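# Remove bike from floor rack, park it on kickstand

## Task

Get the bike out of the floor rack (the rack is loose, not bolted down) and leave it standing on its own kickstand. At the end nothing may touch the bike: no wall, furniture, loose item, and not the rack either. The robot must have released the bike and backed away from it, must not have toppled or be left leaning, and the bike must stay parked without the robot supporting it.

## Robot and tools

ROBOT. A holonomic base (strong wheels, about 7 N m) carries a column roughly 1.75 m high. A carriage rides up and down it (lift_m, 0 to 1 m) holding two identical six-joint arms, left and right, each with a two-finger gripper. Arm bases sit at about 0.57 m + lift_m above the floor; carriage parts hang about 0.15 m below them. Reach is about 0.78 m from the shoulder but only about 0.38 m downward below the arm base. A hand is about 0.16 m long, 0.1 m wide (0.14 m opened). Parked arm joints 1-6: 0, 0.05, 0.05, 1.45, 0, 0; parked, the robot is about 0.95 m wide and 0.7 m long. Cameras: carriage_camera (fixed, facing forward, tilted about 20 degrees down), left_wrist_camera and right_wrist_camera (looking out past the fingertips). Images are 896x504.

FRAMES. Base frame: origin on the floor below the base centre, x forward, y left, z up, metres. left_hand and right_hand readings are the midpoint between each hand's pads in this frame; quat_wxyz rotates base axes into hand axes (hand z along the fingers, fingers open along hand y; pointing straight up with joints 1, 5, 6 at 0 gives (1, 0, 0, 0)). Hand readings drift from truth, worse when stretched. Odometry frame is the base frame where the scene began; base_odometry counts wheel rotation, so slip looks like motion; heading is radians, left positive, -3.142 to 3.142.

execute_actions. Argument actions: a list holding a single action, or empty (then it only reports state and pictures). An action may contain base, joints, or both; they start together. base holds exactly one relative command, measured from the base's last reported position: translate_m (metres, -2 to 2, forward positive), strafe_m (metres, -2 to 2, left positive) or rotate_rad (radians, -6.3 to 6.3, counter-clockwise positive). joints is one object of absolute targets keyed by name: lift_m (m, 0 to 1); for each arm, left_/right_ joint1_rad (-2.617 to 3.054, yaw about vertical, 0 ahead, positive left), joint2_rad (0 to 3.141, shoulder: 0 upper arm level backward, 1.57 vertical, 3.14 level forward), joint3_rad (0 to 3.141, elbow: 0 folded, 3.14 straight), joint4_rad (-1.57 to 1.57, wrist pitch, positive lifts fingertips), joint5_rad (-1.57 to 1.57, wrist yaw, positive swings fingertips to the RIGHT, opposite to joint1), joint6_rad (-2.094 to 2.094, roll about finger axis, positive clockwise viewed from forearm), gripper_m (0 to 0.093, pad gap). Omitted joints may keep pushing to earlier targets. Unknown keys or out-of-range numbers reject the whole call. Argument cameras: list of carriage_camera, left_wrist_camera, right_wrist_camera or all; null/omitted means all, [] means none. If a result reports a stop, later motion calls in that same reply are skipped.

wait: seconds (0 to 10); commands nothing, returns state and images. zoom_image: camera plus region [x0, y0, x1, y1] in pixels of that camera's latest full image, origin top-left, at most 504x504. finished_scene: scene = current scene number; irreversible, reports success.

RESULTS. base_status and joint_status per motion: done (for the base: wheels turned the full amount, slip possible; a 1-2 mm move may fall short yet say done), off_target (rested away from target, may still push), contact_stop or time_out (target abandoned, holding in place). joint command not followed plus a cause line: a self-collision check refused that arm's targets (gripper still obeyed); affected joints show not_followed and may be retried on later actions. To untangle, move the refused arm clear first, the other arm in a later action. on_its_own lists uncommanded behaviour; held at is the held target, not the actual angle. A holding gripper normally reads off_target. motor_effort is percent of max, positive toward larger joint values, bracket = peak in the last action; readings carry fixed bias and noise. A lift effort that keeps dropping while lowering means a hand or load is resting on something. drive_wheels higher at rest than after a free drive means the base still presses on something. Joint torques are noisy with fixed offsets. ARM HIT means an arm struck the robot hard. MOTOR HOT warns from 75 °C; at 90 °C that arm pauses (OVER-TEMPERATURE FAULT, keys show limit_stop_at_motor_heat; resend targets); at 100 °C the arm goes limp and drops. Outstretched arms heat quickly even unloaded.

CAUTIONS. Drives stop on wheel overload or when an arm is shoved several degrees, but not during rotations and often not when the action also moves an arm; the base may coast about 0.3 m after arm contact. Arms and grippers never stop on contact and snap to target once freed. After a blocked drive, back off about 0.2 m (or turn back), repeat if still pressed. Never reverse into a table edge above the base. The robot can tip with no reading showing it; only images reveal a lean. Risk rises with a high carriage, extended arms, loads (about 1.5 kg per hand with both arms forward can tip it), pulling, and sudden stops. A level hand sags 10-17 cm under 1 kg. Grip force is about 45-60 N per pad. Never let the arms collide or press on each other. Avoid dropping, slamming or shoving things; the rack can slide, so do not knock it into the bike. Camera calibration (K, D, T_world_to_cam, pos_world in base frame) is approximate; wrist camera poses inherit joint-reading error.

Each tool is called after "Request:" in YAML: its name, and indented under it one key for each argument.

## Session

Request:
execute_actions:
  actions: []
  cameras: ["carriage_camera"]

Scene clock: 0.00 s.
Joint torques (N m, as the arm reports them, + toward a larger angle): no reading
base_odometry: x=+0.000 y=+0.000 heading=+0.000 (m, m, rad; odometry frame)
base_status: not commanded
joint_positions: lift_m=+0.300 left_joint1_rad=+0.026 left_joint2_rad=+0.054 left_joint3_rad=+0.048 left_joint4_rad=+1.486 left_joint5_rad=-0.038 left_joint6_rad=-0.037 left_gripper_m=+0.094 right_joint1_rad=-0.002 right_joint2_rad=+0.050 right_joint3_rad=+0.059 right_joint4_rad=+1.490 right_joint5_rad=-0.013 right_joint6_rad=+0.025 right_gripper_m=+0.094
joint_status: not commanded
motor_effort: lift_m=+16 drive_wheels=+0 (%)
left_hand: x=+0.2849 y=+0.3442 z=+1.3082 quat_wxyz=(+0.999, -0.020, +0.045, -0.005) (m; base frame)
right_hand: x=+0.2795 y=-0.3348 z=+1.3113 quat_wxyz=(+0.999, -0.006, +0.036, +0.012) (m; base frame)
pictures: carriage_camera
camera_calibration (this result's frames):
carriage_camera: T_world_to_cam=[[0.0541726, -0.998366, 0.0181988, -0.0350441], [-0.36568, -0.0367951, -0.930013, 1.26613], [0.929163, 0.0437263, -0.367076, 0.312289], [0, 0, 0, 1]] pos_world=[0.174729, -0.00205481, 1.29279]
Images, in order (width x height): carriage_camera 896x504.

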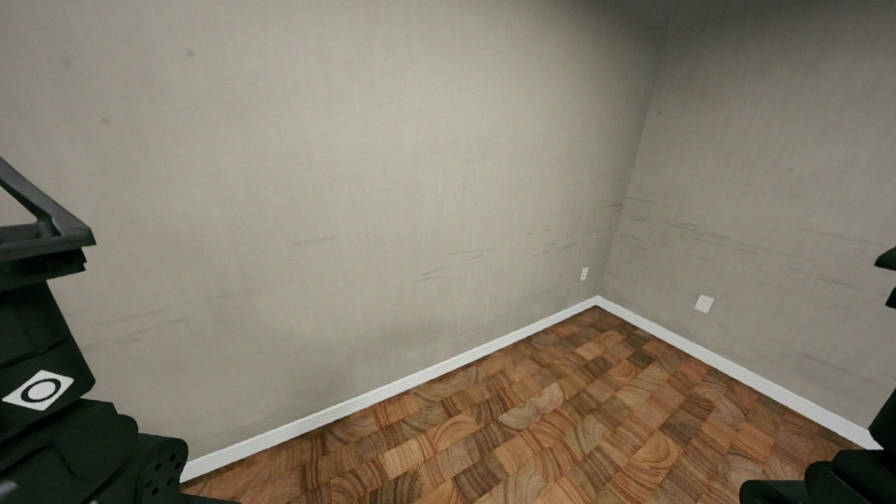

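Request:
execute_actions:
  actions:
    - {"base":{"rotate_rad":-2.4}}
  cameras: ["carriage_camera"]

Scene clock: 5.43 s.
Joint torques (N m, as the arm reports them, + toward a larger angle): left_arm=[ 0.1   4.16  5.89 -0.11 -0.02  0.03] | right_arm=[ 0.12  3.81  5.88 -0.17 -0.09  0.07]
base_odometry: x=+0.000 y=+0.000 heading=-2.400 (m, m, rad; odometry frame)
base_status: done
joint_positions: lift_m=+0.300 left_joint1_rad=+0.026 left_joint2_rad=+0.054 left_joint3_rad=+0.048 left_joint4_rad=+1.483 left_joint5_rad=-0.038 left_joint6_rad=-0.037 left_gripper_m=+0.094 right_joint1_rad=-0.002 right_joint2_rad=+0.050 right_joint3_rad=+0.059 right_joint4_rad=+1.490 right_joint5_rad=-0.013 right_joint6_rad=+0.025 right_gripper_m=+0.094
joint_status: not commanded
motor_effort: lift_m=+17(15) drive_wheels=+2(9) (%)
left_hand: x=+0.2859 y=+0.3442 z=+1.3081 quat_wxyz=(+0.999, -0.020, +0.047, -0.005) (m; base frame)
right_hand: x=+0.2796 y=-0.3348 z=+1.3113 quat_wxyz=(+0.999, -0.006, +0.036, +0.012) (m; base frame)
pictures: carriage_camera
camera_calibration (this result's frames):
carriage_camera: T_world_to_cam=[[0.0541726, -0.998366, 0.0181988, -0.0350441], [-0.36568, -0.0367951, -0.930013, 1.26613], [0.929163, 0.0437263, -0.367076, 0.312289], [0, 0, 0, 1]] pos_world=[0.174729, -0.00205481, 1.29279]
Images, in order (width x height): carriage_camera 896x504.

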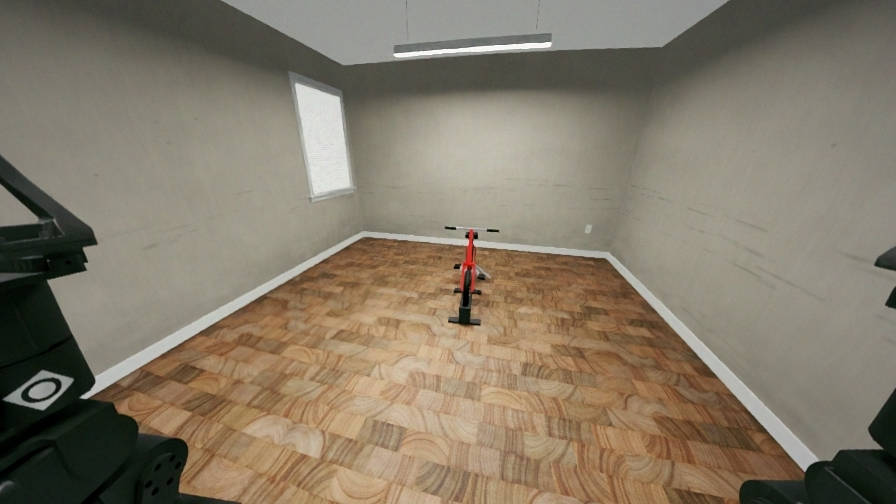

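Request:
zoom_image:
  camera: "carriage_camera"
  region: [400,200,540,340]

Region (400, 200, 540, 340) of carriage_camera's 896x504 image, scaled by 3.600, with more detail than that image has.

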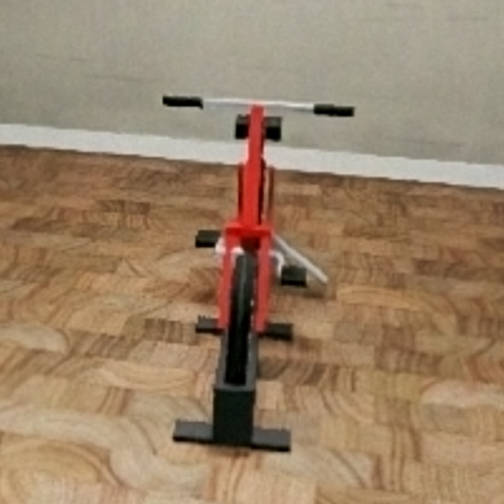

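Request:
execute_actions:
  actions:
    - {"base":{"rotate_rad":-0.464}}
  cameras: []

Request:
execute_actions:
  actions:
    - {"base":{"translate_m":2.0},"joints":{"lift_m":0.1}}
  cameras: []

Request:
execute_actions:
  actions:
    - {"base":{"translate_m":0.8}}
  cameras: []

Request:
execute_actions:
  actions:
    - {"base":{"rotate_rad":2.035}}
  cameras: ["carriage_camera"]

Scene clock: 24.83 s.
Joint torques (N m, as the arm reports them, + toward a larger angle): left_arm=[ 0.13  4.18  5.91 -0.11 -0.01  0.03] | right_arm=[ 0.11  3.87  5.88 -0.18 -0.08  0.07]
base_odometry: x=+0.000 y=+0.000 heading=-2.864 (m, m, rad; odometry frame)
base_status: done
joint_positions: lift_m=+0.300 left_joint1_rad=+0.026 left_joint2_rad=+0.054 left_joint3_rad=+0.048 left_joint4_rad=+1.483 left_joint5_rad=-0.038 left_joint6_rad=-0.037 left_gripper_m=+0.094 right_joint1_rad=-0.002 right_joint2_rad=+0.050 right_joint3_rad=+0.059 right_joint4_rad=+1.490 right_joint5_rad=-0.013 right_joint6_rad=+0.025 right_gripper_m=+0.094
joint_status: not commanded
motor_effort: lift_m=+15(16) drive_wheels=+3(8) (%)
left_hand: x=+0.2858 y=+0.3442 z=+1.3081 quat_wxyz=(+0.999, -0.020, +0.046, -0.005) (m; base frame)
right_hand: x=+0.2796 y=-0.3348 z=+1.3113 quat_wxyz=(+0.999, -0.006, +0.036, +0.012) (m; base frame)
pictures: none
No camera images: the call's "cameras" was empty. Leave "cameras" out to get every camera's image.

Scene clock: 31.13 s.
Joint torques (N m, as the arm reports them, + toward a larger angle): left_arm=[ 0.1   4.18  5.93 -0.13 -0.01  0.01] | right_arm=[ 0.07  3.91  5.91 -0.18 -0.08  0.07]
base_odometry: x=-1.924 y=-0.547 heading=-2.864 (m, m, rad; odometry frame)
base_status: done
joint_positions: lift_m=+0.100 left_joint1_rad=+0.026 left_joint2_rad=+0.054 left_joint3_rad=+0.048 left_joint4_rad=+1.486 left_joint5_rad=-0.038 left_joint6_rad=-0.037 left_gripper_m=+0.094 right_joint1_rad=-0.002 right_joint2_rad=+0.050 right_joint3_rad=+0.059 right_joint4_rad=+1.490 right_joint5_rad=-0.013 right_joint6_rad=+0.025 right_gripper_m=+0.094
joint_status: all done
motor_effort: lift_m=+13(11) drive_wheels=-5(14) (%)
left_hand: x=+0.2851 y=+0.3442 z=+1.1084 quat_wxyz=(+0.999, -0.020, +0.045, -0.005) (m; base frame)
right_hand: x=+0.2795 y=-0.3348 z=+1.1115 quat_wxyz=(+0.999, -0.006, +0.036, +0.012) (m; base frame)
pictures: none
No camera images: the call's "cameras" was empty. Leave "cameras" out to get every camera's image.

Scene clock: 35.07 s.
Joint torques (N m, as the arm reports them, + toward a larger angle): left_arm=[ 0.07  4.14  5.9  -0.12 -0.02  0.02] | right_arm=[ 0.13  3.82  5.9  -0.17 -0.07  0.07]
base_odometry: x=-2.693 y=-0.765 heading=-2.865 (m, m, rad; odometry frame)
base_status: done
joint_positions: lift_m=+0.100 left_joint1_rad=+0.026 left_joint2_rad=+0.054 left_joint3_rad=+0.048 left_joint4_rad=+1.486 left_joint5_rad=-0.038 left_joint6_rad=-0.037 left_gripper_m=+0.094 right_joint1_rad=-0.002 right_joint2_rad=+0.050 right_joint3_rad=+0.059 right_joint4_rad=+1.491 right_joint5_rad=-0.013 right_joint6_rad=+0.025 right_gripper_m=+0.094
joint_status: not commanded
motor_effort: lift_m=+13(13) drive_wheels=-4(11) (%)
left_hand: x=+0.2851 y=+0.3442 z=+1.1084 quat_wxyz=(+0.999, -0.020, +0.045, -0.005) (m; base frame)
right_hand: x=+0.2794 y=-0.3348 z=+1.1115 quat_wxyz=(+0.999, -0.006, +0.036, +0.012) (m; base frame)
pictures: none
No camera images: the call's "cameras" was empty. Leave "cameras" out to get every camera's image.

Scene clock: 38.57 s.
Joint torques (N m, as the arm reports them, + toward a larger angle): left_arm=[ 0.12  4.11  5.85 -0.13 -0.03  0.02] | right_arm=[ 0.11  3.9   5.85 -0.17 -0.08  0.06]
base_odometry: x=-2.694 y=-0.765 heading=-0.830 (m, m, rad; odometry frame)
base_status: done
joint_positions: lift_m=+0.100 left_joint1_rad=+0.026 left_joint2_rad=+0.054 left_joint3_rad=+0.048 left_joint4_rad=+1.484 left_joint5_rad=-0.038 left_joint6_rad=-0.037 left_gripper_m=+0.094 right_joint1_rad=-0.002 right_joint2_rad=+0.050 right_joint3_rad=+0.059 right_joint4_rad=+1.489 right_joint5_rad=-0.013 right_joint6_rad=+0.025 right_gripper_m=+0.094
joint_status: not commanded
motor_effort: lift_m=+13(13) drive_wheels=+2(6) (%)
left_hand: x=+0.2856 y=+0.3442 z=+1.1083 quat_wxyz=(+0.999, -0.021, +0.046, -0.005) (m; base frame)
right_hand: x=+0.2797 y=-0.3348 z=+1.1115 quat_wxyz=(+0.999, -0.006, +0.036, +0.012) (m; base frame)
pictures: carriage_camera
camera_calibration (this result's frames):
carriage_camera: T_world_to_cam=[[0.0541726, -0.998366, 0.0181988, -0.0314088], [-0.36568, -0.0367951, -0.930013, 1.08035], [0.929163, 0.0437263, -0.367076, 0.238962], [0, 0, 0, 1]] pos_world=[0.174729, -0.00205481, 1.09303]
Images, in order (width x height): carriage_camera 896x504.

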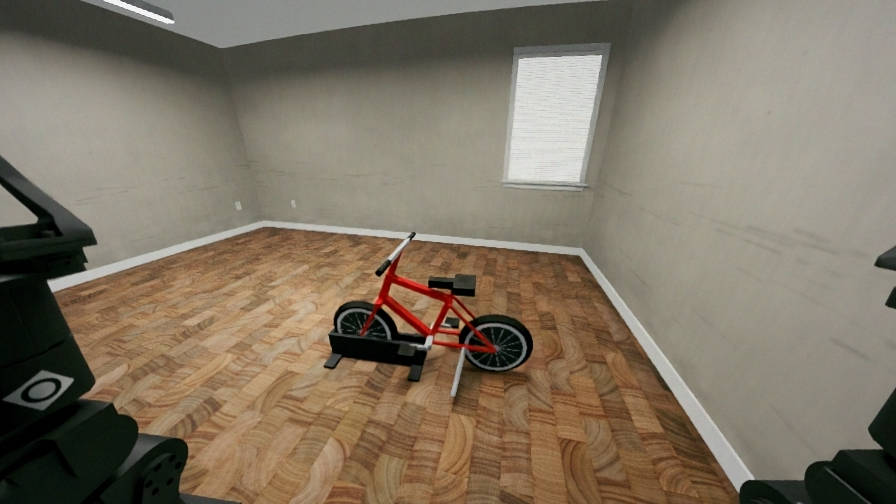

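Request:
execute_actions:
  actions:
    - {"base":{"rotate_rad":-0.105}}
  cameras: []

Request:
execute_actions:
  actions:
    - {"base":{"strafe_m":0.28},"joints":{"lift_m":0.45,"left_joint2_rad":1.7,"left_joint3_rad":1.4,"left_joint4_rad":-1.27,"right_joint2_rad":1.9,"right_joint3_rad":1.5,"right_joint4_rad":-1.17}}
  cameras: []

Request:
execute_actions:
  actions:
    - {"base":{"translate_m":0.42},"joints":{"left_joint1_rad":-0.76,"left_joint6_rad":-0.76,"left_joint2_rad":1.65,"left_joint3_rad":1.39,"left_joint4_rad":-1.31,"right_joint1_rad":0.58,"right_joint6_rad":2.09,"right_joint2_rad":2.5,"right_joint3_rad":2.15,"right_joint4_rad":-1.22}}
  cameras: []

Request:
execute_actions:
  actions:
    - {"joints":{"lift_m":0.15}}

Scene clock: 56.07 s.
Joint torques (N m, as the arm reports them, + toward a larger angle): left_arm=[ 0.1   4.17  5.94 -0.11 -0.04  0.01] | right_arm=[ 0.09  3.85  5.95 -0.18 -0.07  0.08]
base_odometry: x=-2.694 y=-0.765 heading=-0.935 (m, m, rad; odometry frame)
base_status: done
joint_positions: lift_m=+0.100 left_joint1_rad=+0.026 left_joint2_rad=+0.054 left_joint3_rad=+0.048 left_joint4_rad=+1.484 left_joint5_rad=-0.038 left_joint6_rad=-0.037 left_gripper_m=+0.094 right_joint1_rad=-0.002 right_joint2_rad=+0.050 right_joint3_rad=+0.059 right_joint4_rad=+1.490 right_joint5_rad=-0.013 right_joint6_rad=+0.025 right_gripper_m=+0.094
joint_status: not commanded
motor_effort: lift_m=+14(13) drive_wheels=-3(10) (%)
left_hand: x=+0.2856 y=+0.3442 z=+1.1083 quat_wxyz=(+0.999, -0.021, +0.046, -0.005) (m; base frame)
right_hand: x=+0.2796 y=-0.3348 z=+1.1115 quat_wxyz=(+0.999, -0.006, +0.036, +0.012) (m; base frame)
pictures: none
No camera images: the call's "cameras" was empty. Leave "cameras" out to get every camera's image.

Scene clock: 58.47 s.
Joint torques (N m, as the arm reports them, + toward a larger angle): left_arm=[-0.01 -7.67  7.47  0.32 -0.09  0.02] | right_arm=[ 0.06 -8.39  7.58  0.31 -0.13  0.06]
base_odometry: x=-2.468 y=-0.599 heading=-0.934 (m, m, rad; odometry frame)
base_status: done
joint_positions: lift_m=+0.450 left_joint1_rad=+0.026 left_joint2_rad=+1.694 left_joint3_rad=+1.384 left_joint4_rad=-1.267 left_joint5_rad=-0.038 left_joint6_rad=-0.037 left_gripper_m=+0.094 right_joint1_rad=-0.002 right_joint2_rad=+1.883 right_joint3_rad=+1.483 right_joint4_rad=-1.159 right_joint5_rad=-0.013 right_joint6_rad=+0.025 right_gripper_m=+0.094
joint_status: all done
motor_effort: lift_m=+16(22) drive_wheels=-3(12) (%)
left_hand: x=+0.5635 y=+0.3515 z=+1.1390 quat_wxyz=(-0.003, -0.032, +0.999, +0.019) (m; base frame)
right_hand: x=+0.6142 y=-0.3355 z=+1.1054 quat_wxyz=(+0.006, +0.014, +1.000, +0.007) (m; base frame)
pictures: none
No camera images: the call's "cameras" was empty. Leave "cameras" out to get every camera's image.

Scene clock: 61.33 s.
Joint torques (N m, as the arm reports them, + toward a larger angle): left_arm=[ 0.1  -8.52  6.65  0.29 -0.14 -0.07] | right_arm=[ -0.19 -13.74   7.28   0.19  -0.03   0.17]
base_odometry: x=-2.219 y=-0.936 heading=-0.934 (m, m, rad; odometry frame)
base_status: done
joint_positions: lift_m=+0.450 left_joint1_rad=-0.760 left_joint2_rad=+1.658 left_joint3_rad=+1.384 left_joint4_rad=-1.306 left_joint5_rad=-0.038 left_joint6_rad=-0.752 left_gripper_m=+0.094 right_joint1_rad=+0.583 right_joint2_rad=+2.493 right_joint3_rad=+2.135 right_joint4_rad=-1.212 right_joint5_rad=-0.014 right_joint6_rad=+2.083 right_gripper_m=+0.094
joint_status: all done
motor_effort: lift_m=+17(17) drive_wheels=-3(6) (%)
left_hand: x=+0.4780 y=+0.1400 z=+1.1491 quat_wxyz=(+0.010, +0.004, +1.000, +0.017) (m; base frame)
right_hand: x=+0.6615 y=-0.0700 z=+1.0243 quat_wxyz=(-0.007, +0.682, +0.732, +0.002) (m; base frame)
pictures: none
No camera images: the call's "cameras" was empty. Leave "cameras" out to get every camera's image.

Scene clock: 63.07 s.
Joint torques (N m, as the arm reports them, + toward a larger angle): left_arm=[ 0.05 -8.29  6.78  0.28 -0.13 -0.08] | right_arm=[ -0.21 -14.01   7.03   0.18  -0.02   0.17]
base_odometry: x=-2.219 y=-0.936 heading=-0.934 (m, m, rad; odometry frame)
base_status: not commanded
joint_positions: lift_m=+0.150 left_joint1_rad=-0.760 left_joint2_rad=+1.656 left_joint3_rad=+1.384 left_joint4_rad=-1.307 left_joint5_rad=-0.038 left_joint6_rad=-0.752 left_gripper_m=+0.094 right_joint1_rad=+0.583 right_joint2_rad=+2.498 right_joint3_rad=+2.140 right_joint4_rad=-1.213 right_joint5_rad=-0.014 right_joint6_rad=+2.083 right_gripper_m=+0.094
joint_status: all done
motor_effort: lift_m=+13(13) drive_wheels=-4(4) (%)
left_hand: x=+0.4777 y=+0.1403 z=+0.8502 quat_wxyz=(+0.010, +0.004, +1.000, +0.017) (m; base frame)
right_hand: x=+0.6619 y=-0.0697 z=+0.7240 quat_wxyz=(-0.007, +0.682, +0.732, +0.002) (m; base frame)
pictures: carriage_camera, left_wrist_camera, right_wrist_camera
camera_calibration (this result's frames):
carriage_camera: T_world_to_cam=[[0.0541726, -0.998366, 0.0181988, -0.0323185], [-0.36568, -0.0367951, -0.930013, 1.12684], [0.929163, 0.0437263, -0.367076, 0.257313], [0, 0, 0, 1]] pos_world=[0.174729, -0.00205481, 1.14302]
left_wrist_camera: T_world_to_cam=[[0.0236653, -0.999701, -0.00617591, 0.133454], [-0.815592, -0.0228789, 0.578175, -0.0930753], [-0.578143, -0.00864567, -0.81589, 1.09885], [0, 0, 0, 1]] pos_world=[0.556221, 0.140785, 0.951176]
right_wrist_camera: T_world_to_cam=[[-0.999275, -0.0302373, 0.0231533, 0.643038], [-0.00922387, 0.782017, 0.623189, -0.391485], [-0.0369498, 0.622523, -0.781728, 0.759441], [0, 0, 0, 1]] pos_world=[0.667022, -0.147179, 0.822757]
Images, in order (width x height): carriage_camera 896x504, left_wrist_camera 896x504, right_wrist_camera 896x504.

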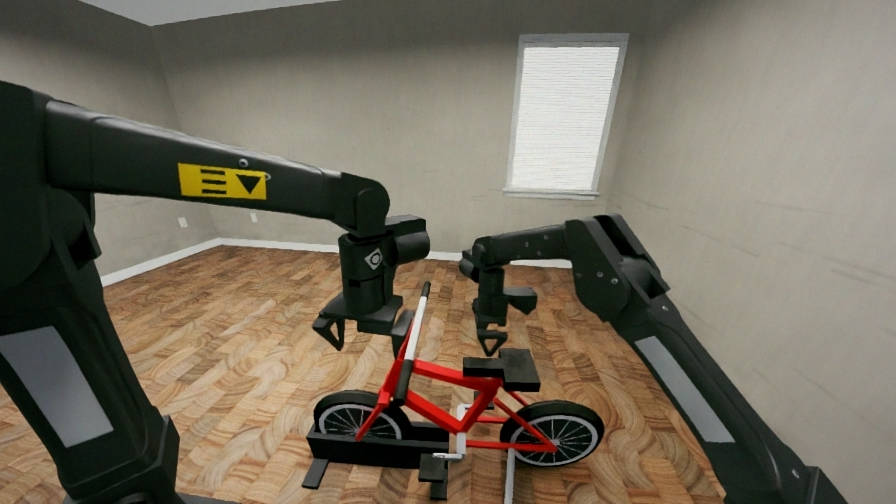

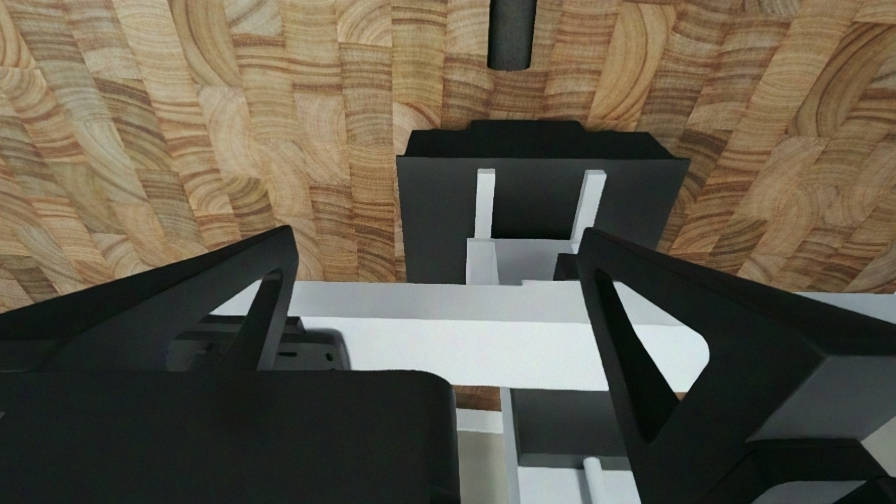

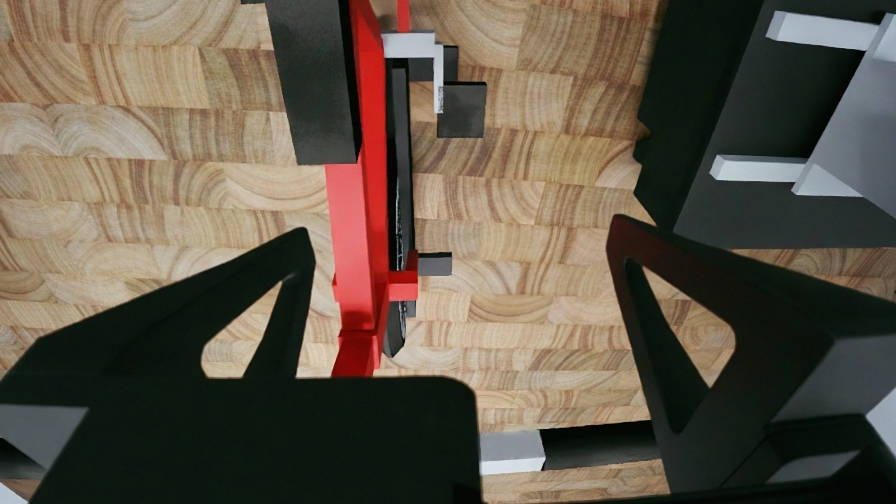

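Request:
execute_actions:
  actions:
    - {"base":{"strafe_m":-0.02}}
  cameras: []

Request:
execute_actions:
  actions:
    - {"base":{"translate_m":0.11}}
  cameras: []

Request:
execute_actions:
  actions:
    - {"joints":{"lift_m":0.0,"right_joint3_rad":2.1,"right_joint4_rad":-1.19,"left_joint2_rad":1.72,"left_joint4_rad":-1.25}}

Scene clock: 68.93 s.
Joint torques (N m, as the arm reports them, + toward a larger angle): left_arm=[ 0.13 -8.32  6.71  0.31 -0.11 -0.07] | right_arm=[  0.07 -14.     7.03   0.15  -0.03   0.16]
base_odometry: x=-2.234 y=-0.948 heading=-0.934 (m, m, rad; odometry frame)
base_status: done
joint_positions: lift_m=+0.150 left_joint1_rad=-0.760 left_joint2_rad=+1.656 left_joint3_rad=+1.384 left_joint4_rad=-1.308 left_joint5_rad=-0.038 left_joint6_rad=-0.752 left_gripper_m=+0.094 right_joint1_rad=+0.581 right_joint2_rad=+2.498 right_joint3_rad=+2.140 right_joint4_rad=-1.213 right_joint5_rad=-0.014 right_joint6_rad=+2.083 right_gripper_m=+0.094
joint_status: not commanded
motor_effort: lift_m=+14(14) drive_wheels=-3(4) (%)
left_hand: x=+0.4775 y=+0.1404 z=+0.8502 quat_wxyz=(+0.010, +0.004, +1.000, +0.017) (m; base frame)
right_hand: x=+0.6625 y=-0.0706 z=+0.7240 quat_wxyz=(-0.007, +0.682, +0.731, +0.002) (m; base frame)
pictures: none
No camera images: the call's "cameras" was empty. Leave "cameras" out to get every camera's image.

Scene clock: 70.53 s.
Joint torques (N m, as the arm reports them, + toward a larger angle): left_arm=[ 0.04 -8.26  6.72  0.3  -0.12 -0.06] | right_arm=[  0.07 -14.     7.06   0.19  -0.03   0.17]
base_odometry: x=-2.169 y=-1.037 heading=-0.934 (m, m, rad; odometry frame)
base_status: done
joint_positions: lift_m=+0.150 left_joint1_rad=-0.760 left_joint2_rad=+1.656 left_joint3_rad=+1.384 left_joint4_rad=-1.308 left_joint5_rad=-0.038 left_joint6_rad=-0.752 left_gripper_m=+0.094 right_joint1_rad=+0.581 right_joint2_rad=+2.498 right_joint3_rad=+2.140 right_joint4_rad=-1.213 right_joint5_rad=-0.014 right_joint6_rad=+2.083 right_gripper_m=+0.094
joint_status: not commanded
motor_effort: lift_m=+14(12) drive_wheels=-3(8) (%)
left_hand: x=+0.4775 y=+0.1404 z=+0.8502 quat_wxyz=(+0.009, +0.004, +1.000, +0.017) (m; base frame)
right_hand: x=+0.6625 y=-0.0707 z=+0.7240 quat_wxyz=(-0.007, +0.682, +0.731, +0.002) (m; base frame)
pictures: none
No camera images: the call's "cameras" was empty. Leave "cameras" out to get every camera's image.

Scene clock: 71.67 s.
Joint torques (N m, as the arm reports them, + toward a larger angle): left_arm=[ 0.11 -7.72  6.7   0.35 -0.14 -0.06] | right_arm=[  0.07 -13.88   4.96   0.3   -0.03   0.14]
base_odometry: x=-2.169 y=-1.037 heading=-0.934 (m, m, rad; odometry frame)
base_status: not commanded
joint_positions: lift_m=+0.000 left_joint1_rad=-0.760 left_joint2_rad=+1.713 left_joint3_rad=+1.384 left_joint4_rad=-1.253 left_joint5_rad=-0.038 left_joint6_rad=-0.753 left_gripper_m=+0.094 right_joint1_rad=+0.581 right_joint2_rad=+2.496 right_joint3_rad=+2.123 right_joint4_rad=-1.194 right_joint5_rad=-0.015 right_joint6_rad=+2.083 right_gripper_m=+0.094
joint_status: all done
motor_effort: lift_m=+13(13) drive_wheels=-3(3) (%)
left_hand: x=+0.4875 y=+0.1310 z=+0.6843 quat_wxyz=(+0.009, +0.004, +1.000, +0.018) (m; base frame)
right_hand: x=+0.6626 y=-0.0705 z=+0.5706 quat_wxyz=(-0.007, +0.682, +0.731, +0.004) (m; base frame)
pictures: carriage_camera, left_wrist_camera, right_wrist_camera
camera_calibration (this result's frames):
carriage_camera: T_world_to_cam=[[0.0541726, -0.998366, 0.0181988, -0.0295913], [-0.36568, -0.0367951, -0.930013, 0.987469], [0.929163, 0.0437263, -0.367076, 0.202303], [0, 0, 0, 1]] pos_world=[0.174729, -0.00205481, 0.993158]
left_wrist_camera: T_world_to_cam=[[0.0244118, -0.999667, -0.00831606, 0.124059], [-0.814621, -0.0247135, 0.579467, 0.00956288], [-0.57948, -0.00737142, -0.814953, 0.968875], [0, 0, 0, 1]] pos_world=[0.566205, 0.131396, 0.785078]
right_wrist_camera: T_world_to_cam=[[-0.999399, -0.0279988, 0.0204322, 0.649033], [-0.0090952, 0.780661, 0.624888, -0.296436], [-0.0334468, 0.624327, -0.780447, 0.637155], [0, 0, 0, 1]] pos_world=[0.667258, -0.148204, 0.669244]
Images, in order (width x height): carriage_camera 896x504, left_wrist_camera 896x504, right_wrist_camera 896x504.

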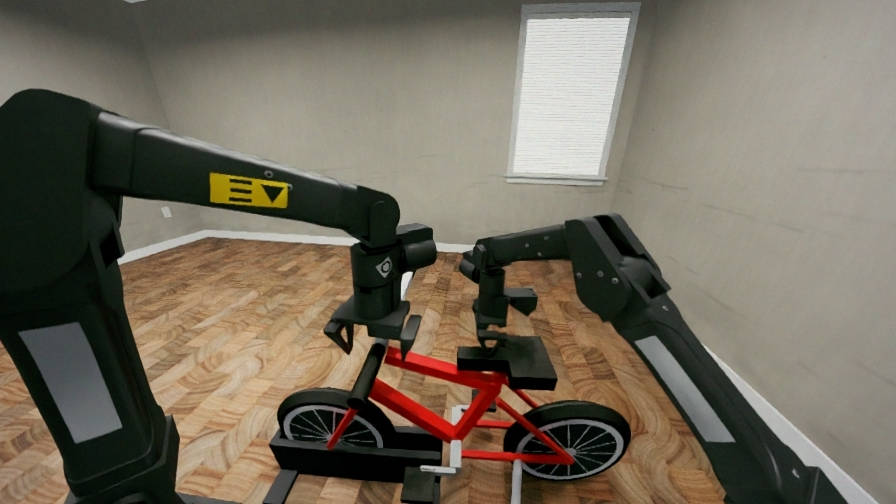

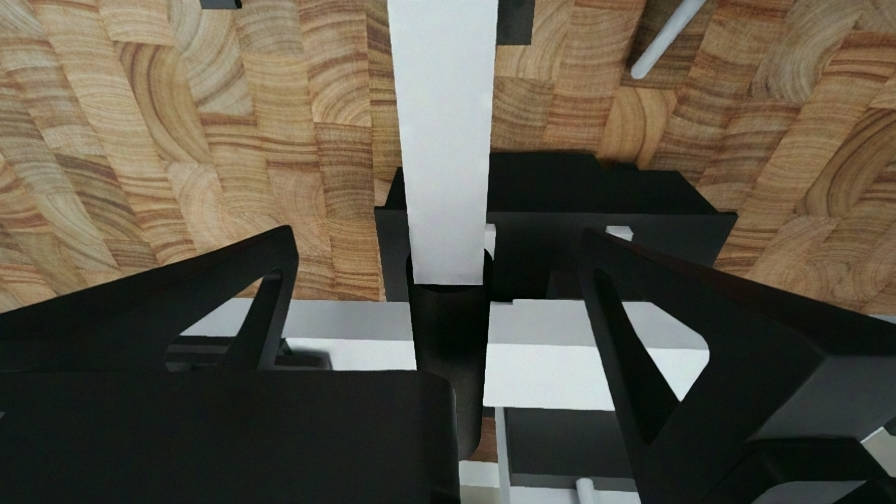

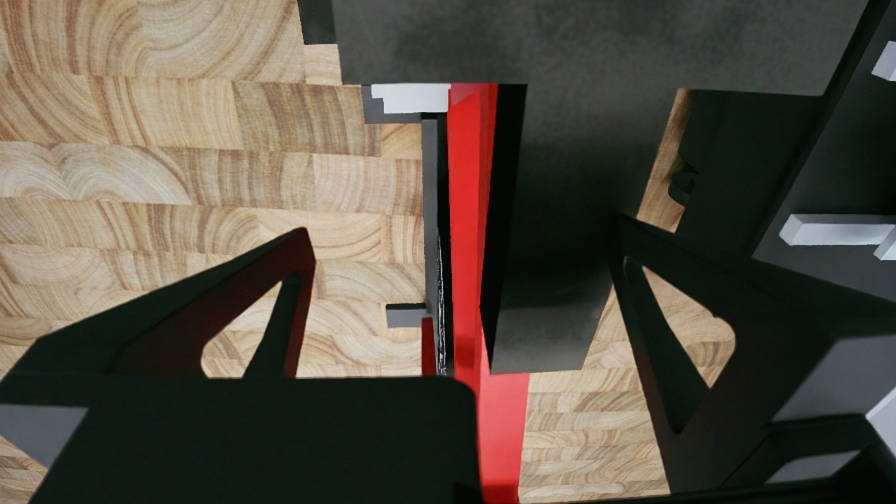

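Request:
execute_actions:
  actions:
    - {"base":{"translate_m":-0.03}}
  cameras: []

Request:
execute_actions:
  actions:
    - {"joints":{"right_joint2_rad":2.62,"right_joint4_rad":-1.07,"left_joint2_rad":1.82,"left_joint3_rad":1.34,"left_joint4_rad":-1.09}}

Scene clock: 78.23 s.
Joint torques (N m, as the arm reports them, + toward a larger angle): left_arm=[ 0.02 -7.81  6.74  0.34 -0.13 -0.06] | right_arm=[  0.06 -13.86   4.91   0.29  -0.02   0.17]
base_odometry: x=-2.187 y=-1.012 heading=-0.934 (m, m, rad; odometry frame)
base_status: done
joint_positions: lift_m=+0.000 left_joint1_rad=-0.760 left_joint2_rad=+1.713 left_joint3_rad=+1.384 left_joint4_rad=-1.252 left_joint5_rad=-0.038 left_joint6_rad=-0.753 left_gripper_m=+0.094 right_joint1_rad=+0.580 right_joint2_rad=+2.496 right_joint3_rad=+2.123 right_joint4_rad=-1.193 right_joint5_rad=-0.015 right_joint6_rad=+2.083 right_gripper_m=+0.094
joint_status: not commanded
motor_effort: lift_m=+12(12) drive_wheels=-2(7) (%)
left_hand: x=+0.4877 y=+0.1308 z=+0.6843 quat_wxyz=(+0.009, +0.004, +1.000, +0.017) (m; base frame)
right_hand: x=+0.6628 y=-0.0706 z=+0.5706 quat_wxyz=(-0.007, +0.682, +0.731, +0.004) (m; base frame)
pictures: none
No camera images: the call's "cameras" was empty. Leave "cameras" out to get every camera's image.

Scene clock: 78.97 s.
Joint torques (N m, as the arm reports them, + toward a larger angle): left_arm=[ 0.03 -9.66  5.24  0.39 -0.14 -0.05] | right_arm=[  0.16 -14.69   5.37   0.28  -0.03   0.15]
base_odometry: x=-2.187 y=-1.012 heading=-0.934 (m, m, rad; odometry frame)
base_status: not commanded
joint_positions: lift_m=+0.000 left_joint1_rad=-0.760 left_joint2_rad=+1.823 left_joint3_rad=+1.355 left_joint4_rad=-1.094 left_joint5_rad=-0.038 left_joint6_rad=-0.753 left_gripper_m=+0.094 right_joint1_rad=+0.580 right_joint2_rad=+2.622 right_joint3_rad=+2.112 right_joint4_rad=-1.077 right_joint5_rad=-0.015 right_joint6_rad=+2.083 right_gripper_m=+0.094
joint_status: all done
motor_effort: lift_m=+10(13) drive_wheels=+2(1) (%)
left_hand: x=+0.5077 y=+0.1118 z=+0.6442 quat_wxyz=(+0.017, +0.003, +1.000, +0.011) (m; base frame)
right_hand: x=+0.6682 y=-0.0670 z=+0.5092 quat_wxyz=(-0.009, +0.683, +0.731, -0.006) (m; base frame)
pictures: carriage_camera, left_wrist_camera, right_wrist_camera
camera_calibration (this result's frames):
carriage_camera: T_world_to_cam=[[0.0541726, -0.998366, 0.0181988, -0.0295912], [-0.36568, -0.0367951, -0.930013, 0.987468], [0.929163, 0.0437263, -0.367076, 0.202302], [0, 0, 0, 1]] pos_world=[0.174729, -0.00205481, 0.993157]
left_wrist_camera: T_world_to_cam=[[0.0244274, -0.999682, 0.0062321, 0.0946335], [-0.823186, -0.0165767, 0.567529, 0.0599011], [-0.567246, -0.0189934, -0.82333, 0.948324], [0, 0, 0, 1]] pos_world=[0.584931, 0.113608, 0.746198]
right_wrist_camera: T_world_to_cam=[[-0.998943, -0.0273113, 0.0369821, 0.647327], [0.00130213, 0.787287, 0.616585, -0.262984], [-0.0459553, 0.615982, -0.786419, 0.598072], [0, 0, 0, 1]] pos_world=[0.67447, -0.143678, 0.608548]
Images, in order (width x height): carriage_camera 896x504, left_wrist_camera 896x504, right_wrist_camera 896x504.

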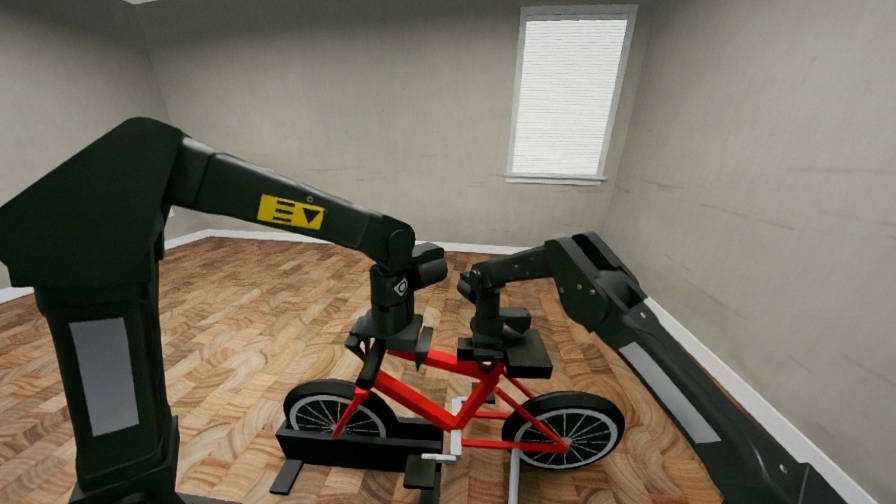

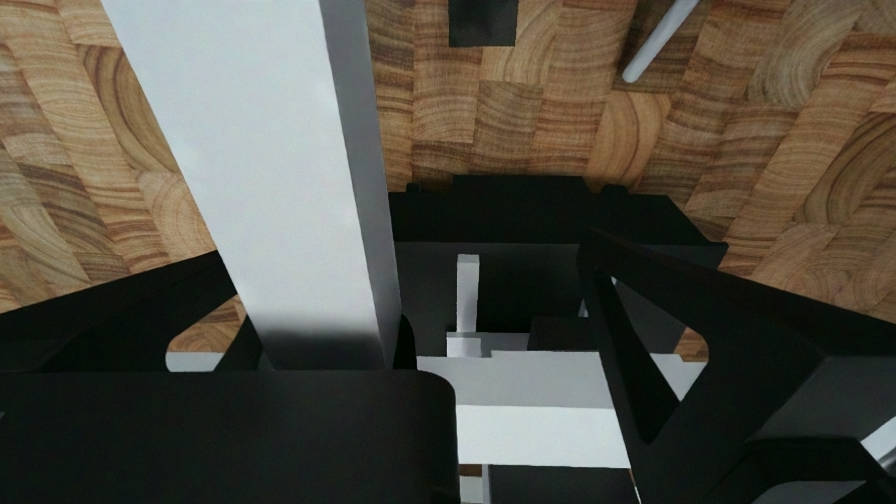

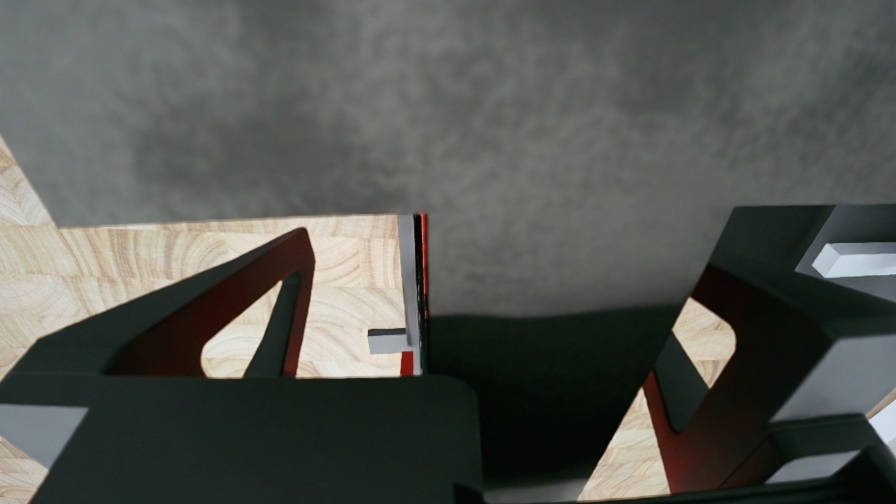

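Request:
execute_actions:
  actions:
    - {"joints":{"right_gripper_m":0,"left_gripper_m":0}}
  cameras: []

Request:
execute_actions:
  actions:
    - {"base":{"strafe_m":-0.3},"joints":{"lift_m":0.02,"left_joint5_rad":-0.03}}

Scene clock: 83.60 s.
Joint torques (N m, as the arm reports them, + toward a larger angle): left_arm=[-1.38 -9.37  5.22  0.43  0.25  0.13] | right_arm=[  0.51 -14.71   5.48   0.39  -0.15  -0.1 ]
base_odometry: x=-2.187 y=-1.012 heading=-0.934 (m, m, rad; odometry frame)
base_status: not commanded
joint_positions: lift_m=+0.000 left_joint1_rad=-0.740 left_joint2_rad=+1.819 left_joint3_rad=+1.355 left_joint4_rad=-1.097 left_joint5_rad=-0.084 left_joint6_rad=-0.773 left_gripper_m=+0.018 right_joint1_rad=+0.575 right_joint2_rad=+2.622 right_joint3_rad=+2.110 right_joint4_rad=-1.092 right_joint5_rad=+0.001 right_joint6_rad=+2.104 right_gripper_m=+0.039
joint_status: left_gripper_m off_target (ended at +0.018, target +0.000); right_gripper_m off_target (ended at +0.039, target +0.000)
motor_effort: lift_m=+13(11) drive_wheels=-2(2) (%)
left_hand: x=+0.5170 y=+0.1231 z=+0.6457 quat_wxyz=(+0.032, -0.017, +0.999, +0.027) (m; base frame)
right_hand: x=+0.6674 y=-0.0741 z=+0.5087 quat_wxyz=(-0.003, +0.692, +0.722, -0.016) (m; base frame)
pictures: none
No camera images: the call's "cameras" was empty. Leave "cameras" out to get every camera's image.

Scene clock: 86.17 s.
Joint torques (N m, as the arm reports them, + toward a larger angle): left_arm=[ -1.51 -12.16   6.89  -0.13   0.35   0.04] | right_arm=[  1.25 -16.73   6.29  -0.03  -0.23  -0.1 ]
base_odometry: x=-2.428 y=-1.191 heading=-0.934 (m, m, rad; odometry frame)
base_status: done
joint_positions: lift_m=+0.019 left_joint1_rad=-0.738 left_joint2_rad=+1.851 left_joint3_rad=+1.329 left_joint4_rad=-1.038 left_joint5_rad=-0.089 left_joint6_rad=-0.763 left_gripper_m=+0.018 right_joint1_rad=+0.566 right_joint2_rad=+2.651 right_joint3_rad=+2.096 right_joint4_rad=-1.050 right_joint5_rad=+0.008 right_joint6_rad=+2.104 right_gripper_m=+0.039
joint_status: left_joint5_rad off_target (ended at -0.090, target -0.030); the others done
motor_effort: lift_m=+20(21) drive_wheels=-1(11) (%)
left_hand: x=+0.5213 y=+0.1210 z=+0.6482 quat_wxyz=(+0.034, -0.012, +0.999, +0.029) (m; base frame)
right_hand: x=+0.6707 y=-0.0783 z=+0.5106 quat_wxyz=(+0.000, +0.695, +0.719, -0.017) (m; base frame)
pictures: carriage_camera, left_wrist_camera, right_wrist_camera
camera_calibration (this result's frames):
carriage_camera: T_world_to_cam=[[0.0541726, -0.998366, 0.0181988, -0.0299348], [-0.36568, -0.0367951, -0.930013, 1.00502], [0.929163, 0.0437263, -0.367076, 0.209231], [0, 0, 0, 1]] pos_world=[0.174729, -0.00205481, 1.01203]
left_wrist_camera: T_world_to_cam=[[0.0565707, -0.99797, -0.0292413, 0.109558], [-0.841649, -0.0634231, 0.536288, 0.104513], [-0.537054, -0.00572732, -0.843528, 0.955194], [0, 0, 0, 1]] pos_world=[0.594756, 0.121435, 0.752887]
right_wrist_camera: T_world_to_cam=[[-0.999165, 0.00832583, 0.0400113, 0.650807], [0.0304498, 0.804661, 0.592953, -0.261099], [-0.0272587, 0.593676, -0.804242, 0.601047], [0, 0, 0, 1]] pos_world=[0.674598, -0.152149, 0.612167]
Images, in order (width x height): carriage_camera 896x504, left_wrist_camera 896x504, right_wrist_camera 896x504.

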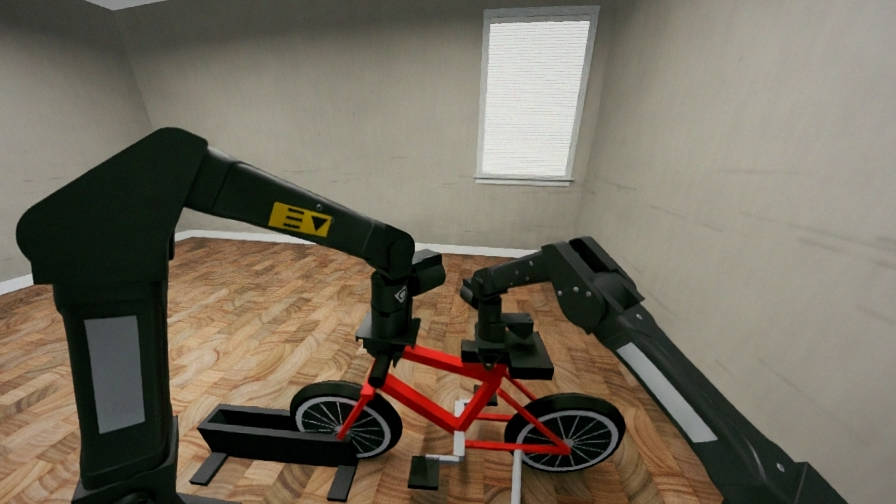

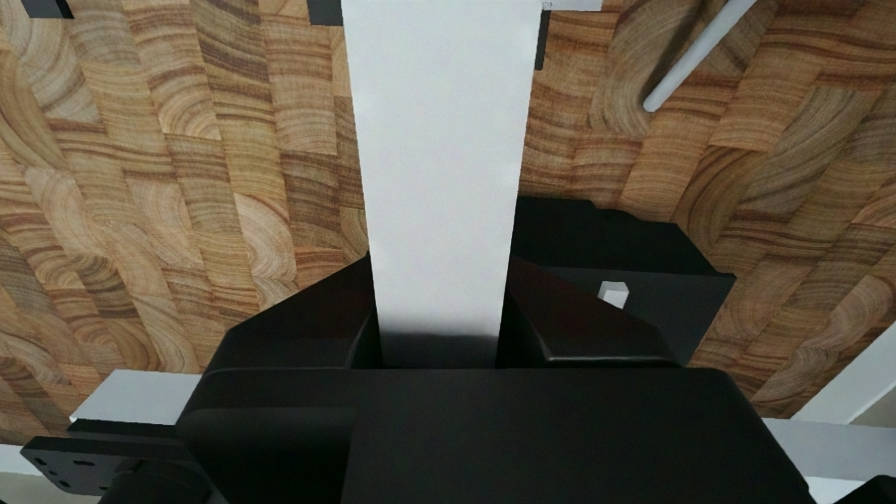

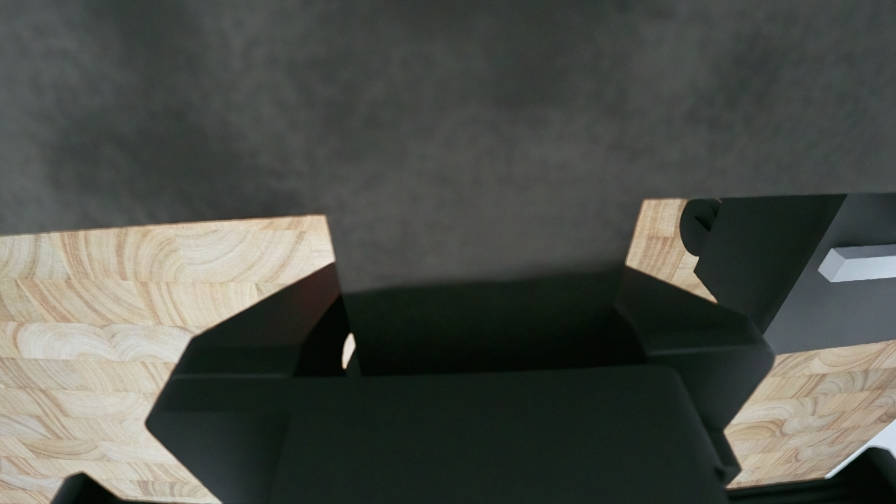

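Request:
execute_actions:
  actions:
    - {"base":{"strafe_m":-0.29},"joints":{"lift_m":0.01,"left_joint5_rad":-0.06}}
  cameras: ["carriage_camera"]

Request:
execute_actions:
  actions:
    - {"base":{"translate_m":-0.08},"joints":{"lift_m":0.0,"left_joint5_rad":-0.06}}

Scene clock: 95.17 s.
Joint torques (N m, as the arm reports them, + toward a larger angle): left_arm=[ -1.42 -10.5    6.98  -0.07   0.16   0.07] | right_arm=[  1.09 -15.62   6.39   0.14  -0.25  -0.11]
base_odometry: x=-2.661 y=-1.364 heading=-0.934 (m, m, rad; odometry frame)
base_status: done
joint_positions: lift_m=+0.010 left_joint1_rad=-0.739 left_joint2_rad=+1.832 left_joint3_rad=+1.329 left_joint4_rad=-1.037 left_joint5_rad=-0.094 left_joint6_rad=-0.767 left_gripper_m=+0.018 right_joint1_rad=+0.567 right_joint2_rad=+2.635 right_joint3_rad=+2.096 right_joint4_rad=-1.064 right_joint5_rad=+0.010 right_joint6_rad=+2.104 right_gripper_m=+0.039
joint_status: left_joint5_rad off_target (ended at -0.094, target -0.060); the others done
motor_effort: lift_m=+12(14) drive_wheels=-1(9) (%)
left_hand: x=+0.5227 y=+0.1205 z=+0.6455 quat_wxyz=(+0.043, -0.015, +0.999, +0.024) (m; base frame)
right_hand: x=+0.6702 y=-0.0784 z=+0.5092 quat_wxyz=(+0.001, +0.695, +0.719, -0.017) (m; base frame)
pictures: carriage_camera
camera_calibration (this result's frames):
carriage_camera: T_world_to_cam=[[0.0541726, -0.998366, 0.0181988, -0.0297716], [-0.36568, -0.0367951, -0.930013, 0.996686], [0.929163, 0.0437263, -0.367076, 0.205941], [0, 0, 0, 1]] pos_world=[0.174729, -0.00205481, 1.00307]
Images, in order (width x height): carriage_camera 896x504.

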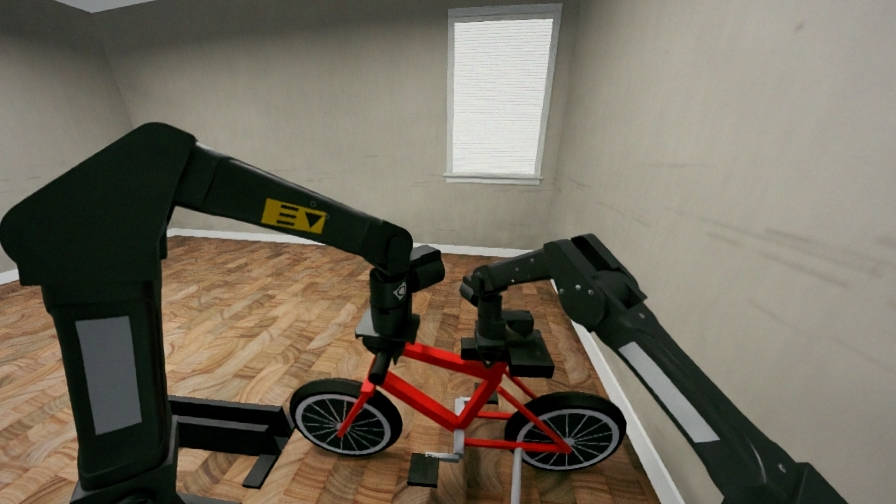

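Scene clock: 96.57 s.
Joint torques (N m, as the arm reports them, + toward a larger angle): left_arm=[ -1.37 -12.86   7.23  -0.34   0.56   0.03] | right_arm=[  1.84 -14.56   6.53  -0.37  -0.72  -0.12]
base_odometry: x=-2.709 y=-1.299 heading=-0.934 (m, m, rad; odometry frame)
base_status: done
joint_positions: lift_m=+0.000 left_joint1_rad=-0.740 left_joint2_rad=+1.858 left_joint3_rad=+1.324 left_joint4_rad=-1.013 left_joint5_rad=-0.147 left_joint6_rad=-0.763 left_gripper_m=+0.018 right_joint1_rad=+0.558 right_joint2_rad=+2.618 right_joint3_rad=+2.096 right_joint4_rad=-0.992 right_joint5_rad=+0.060 right_joint6_rad=+2.104 right_gripper_m=+0.039
joint_status: left_joint5_rad off_target (ended at -0.147, target -0.060); the others done
motor_effort: lift_m=+16(14) drive_wheels=+2(4) (%)
left_hand: x=+0.5305 y=+0.1251 z=+0.6271 quat_wxyz=(+0.059, -0.012, +0.997, +0.046) (m; base frame)
right_hand: x=+0.6950 y=-0.0785 z=+0.5078 quat_wxyz=(+0.036, +0.698, +0.715, +0.020) (m; base frame)
pictures: carriage_camera, left_wrist_camera, right_wrist_camera
camera_calibration (this result's frames):
carriage_camera: T_world_to_cam=[[0.0541726, -0.998366, 0.0181988, -0.0295879], [-0.36568, -0.0367951, -0.930013, 0.987297], [0.929163, 0.0437263, -0.367076, 0.202235], [0, 0, 0, 1]] pos_world=[0.174729, -0.00205481, 0.992973]
left_wrist_camera: T_world_to_cam=[[0.0585754, -0.996471, -0.060113, 0.130584], [-0.866855, -0.0806363, 0.491997, 0.167175], [-0.495108, 0.0232904, -0.868519, 0.932203], [0, 0, 0, 1]] pos_world=[0.598809, 0.121892, 0.735237]
right_wrist_camera: T_world_to_cam=[[-0.997764, 0.0173578, -0.0645376, 0.728026], [-0.0246334, 0.802171, 0.596586, -0.223745], [0.0621256, 0.596842, -0.79995, 0.5355], [0, 0, 0, 1]] pos_world=[0.687618, -0.152765, 0.608842]
Images, in order (width x height): carriage_camera 896x504, left_wrist_camera 896x504, right_wrist_camera 896x504.

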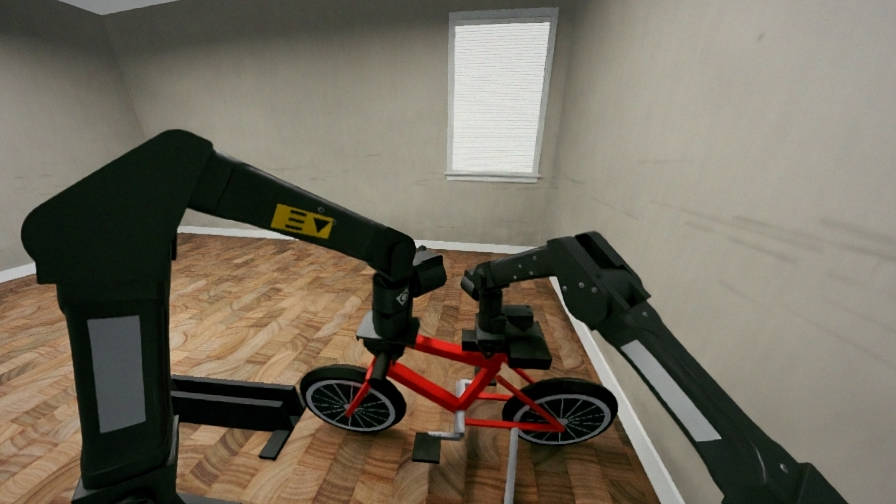

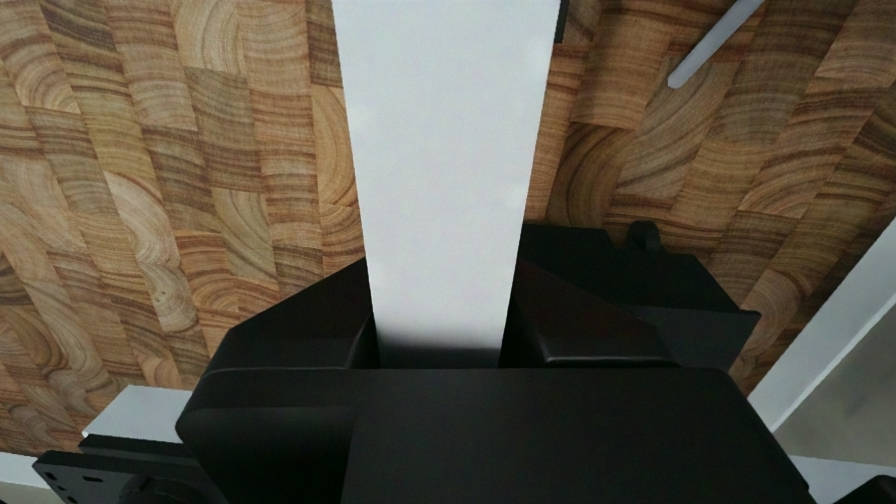

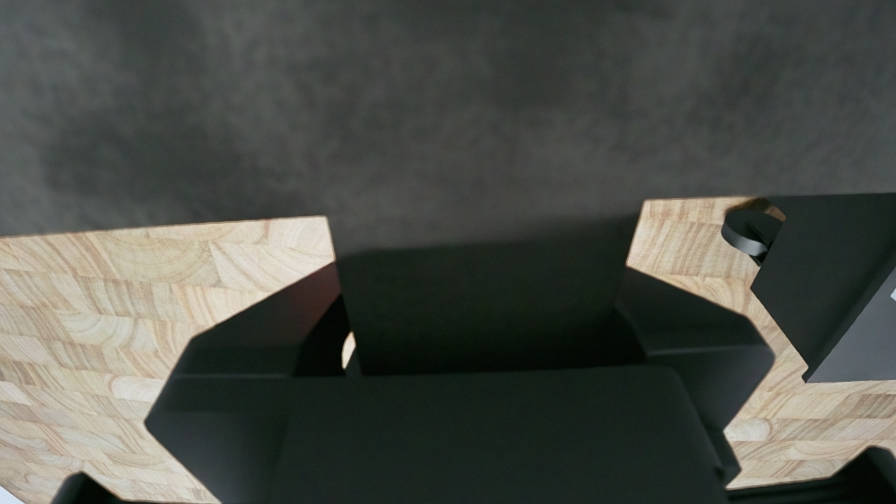

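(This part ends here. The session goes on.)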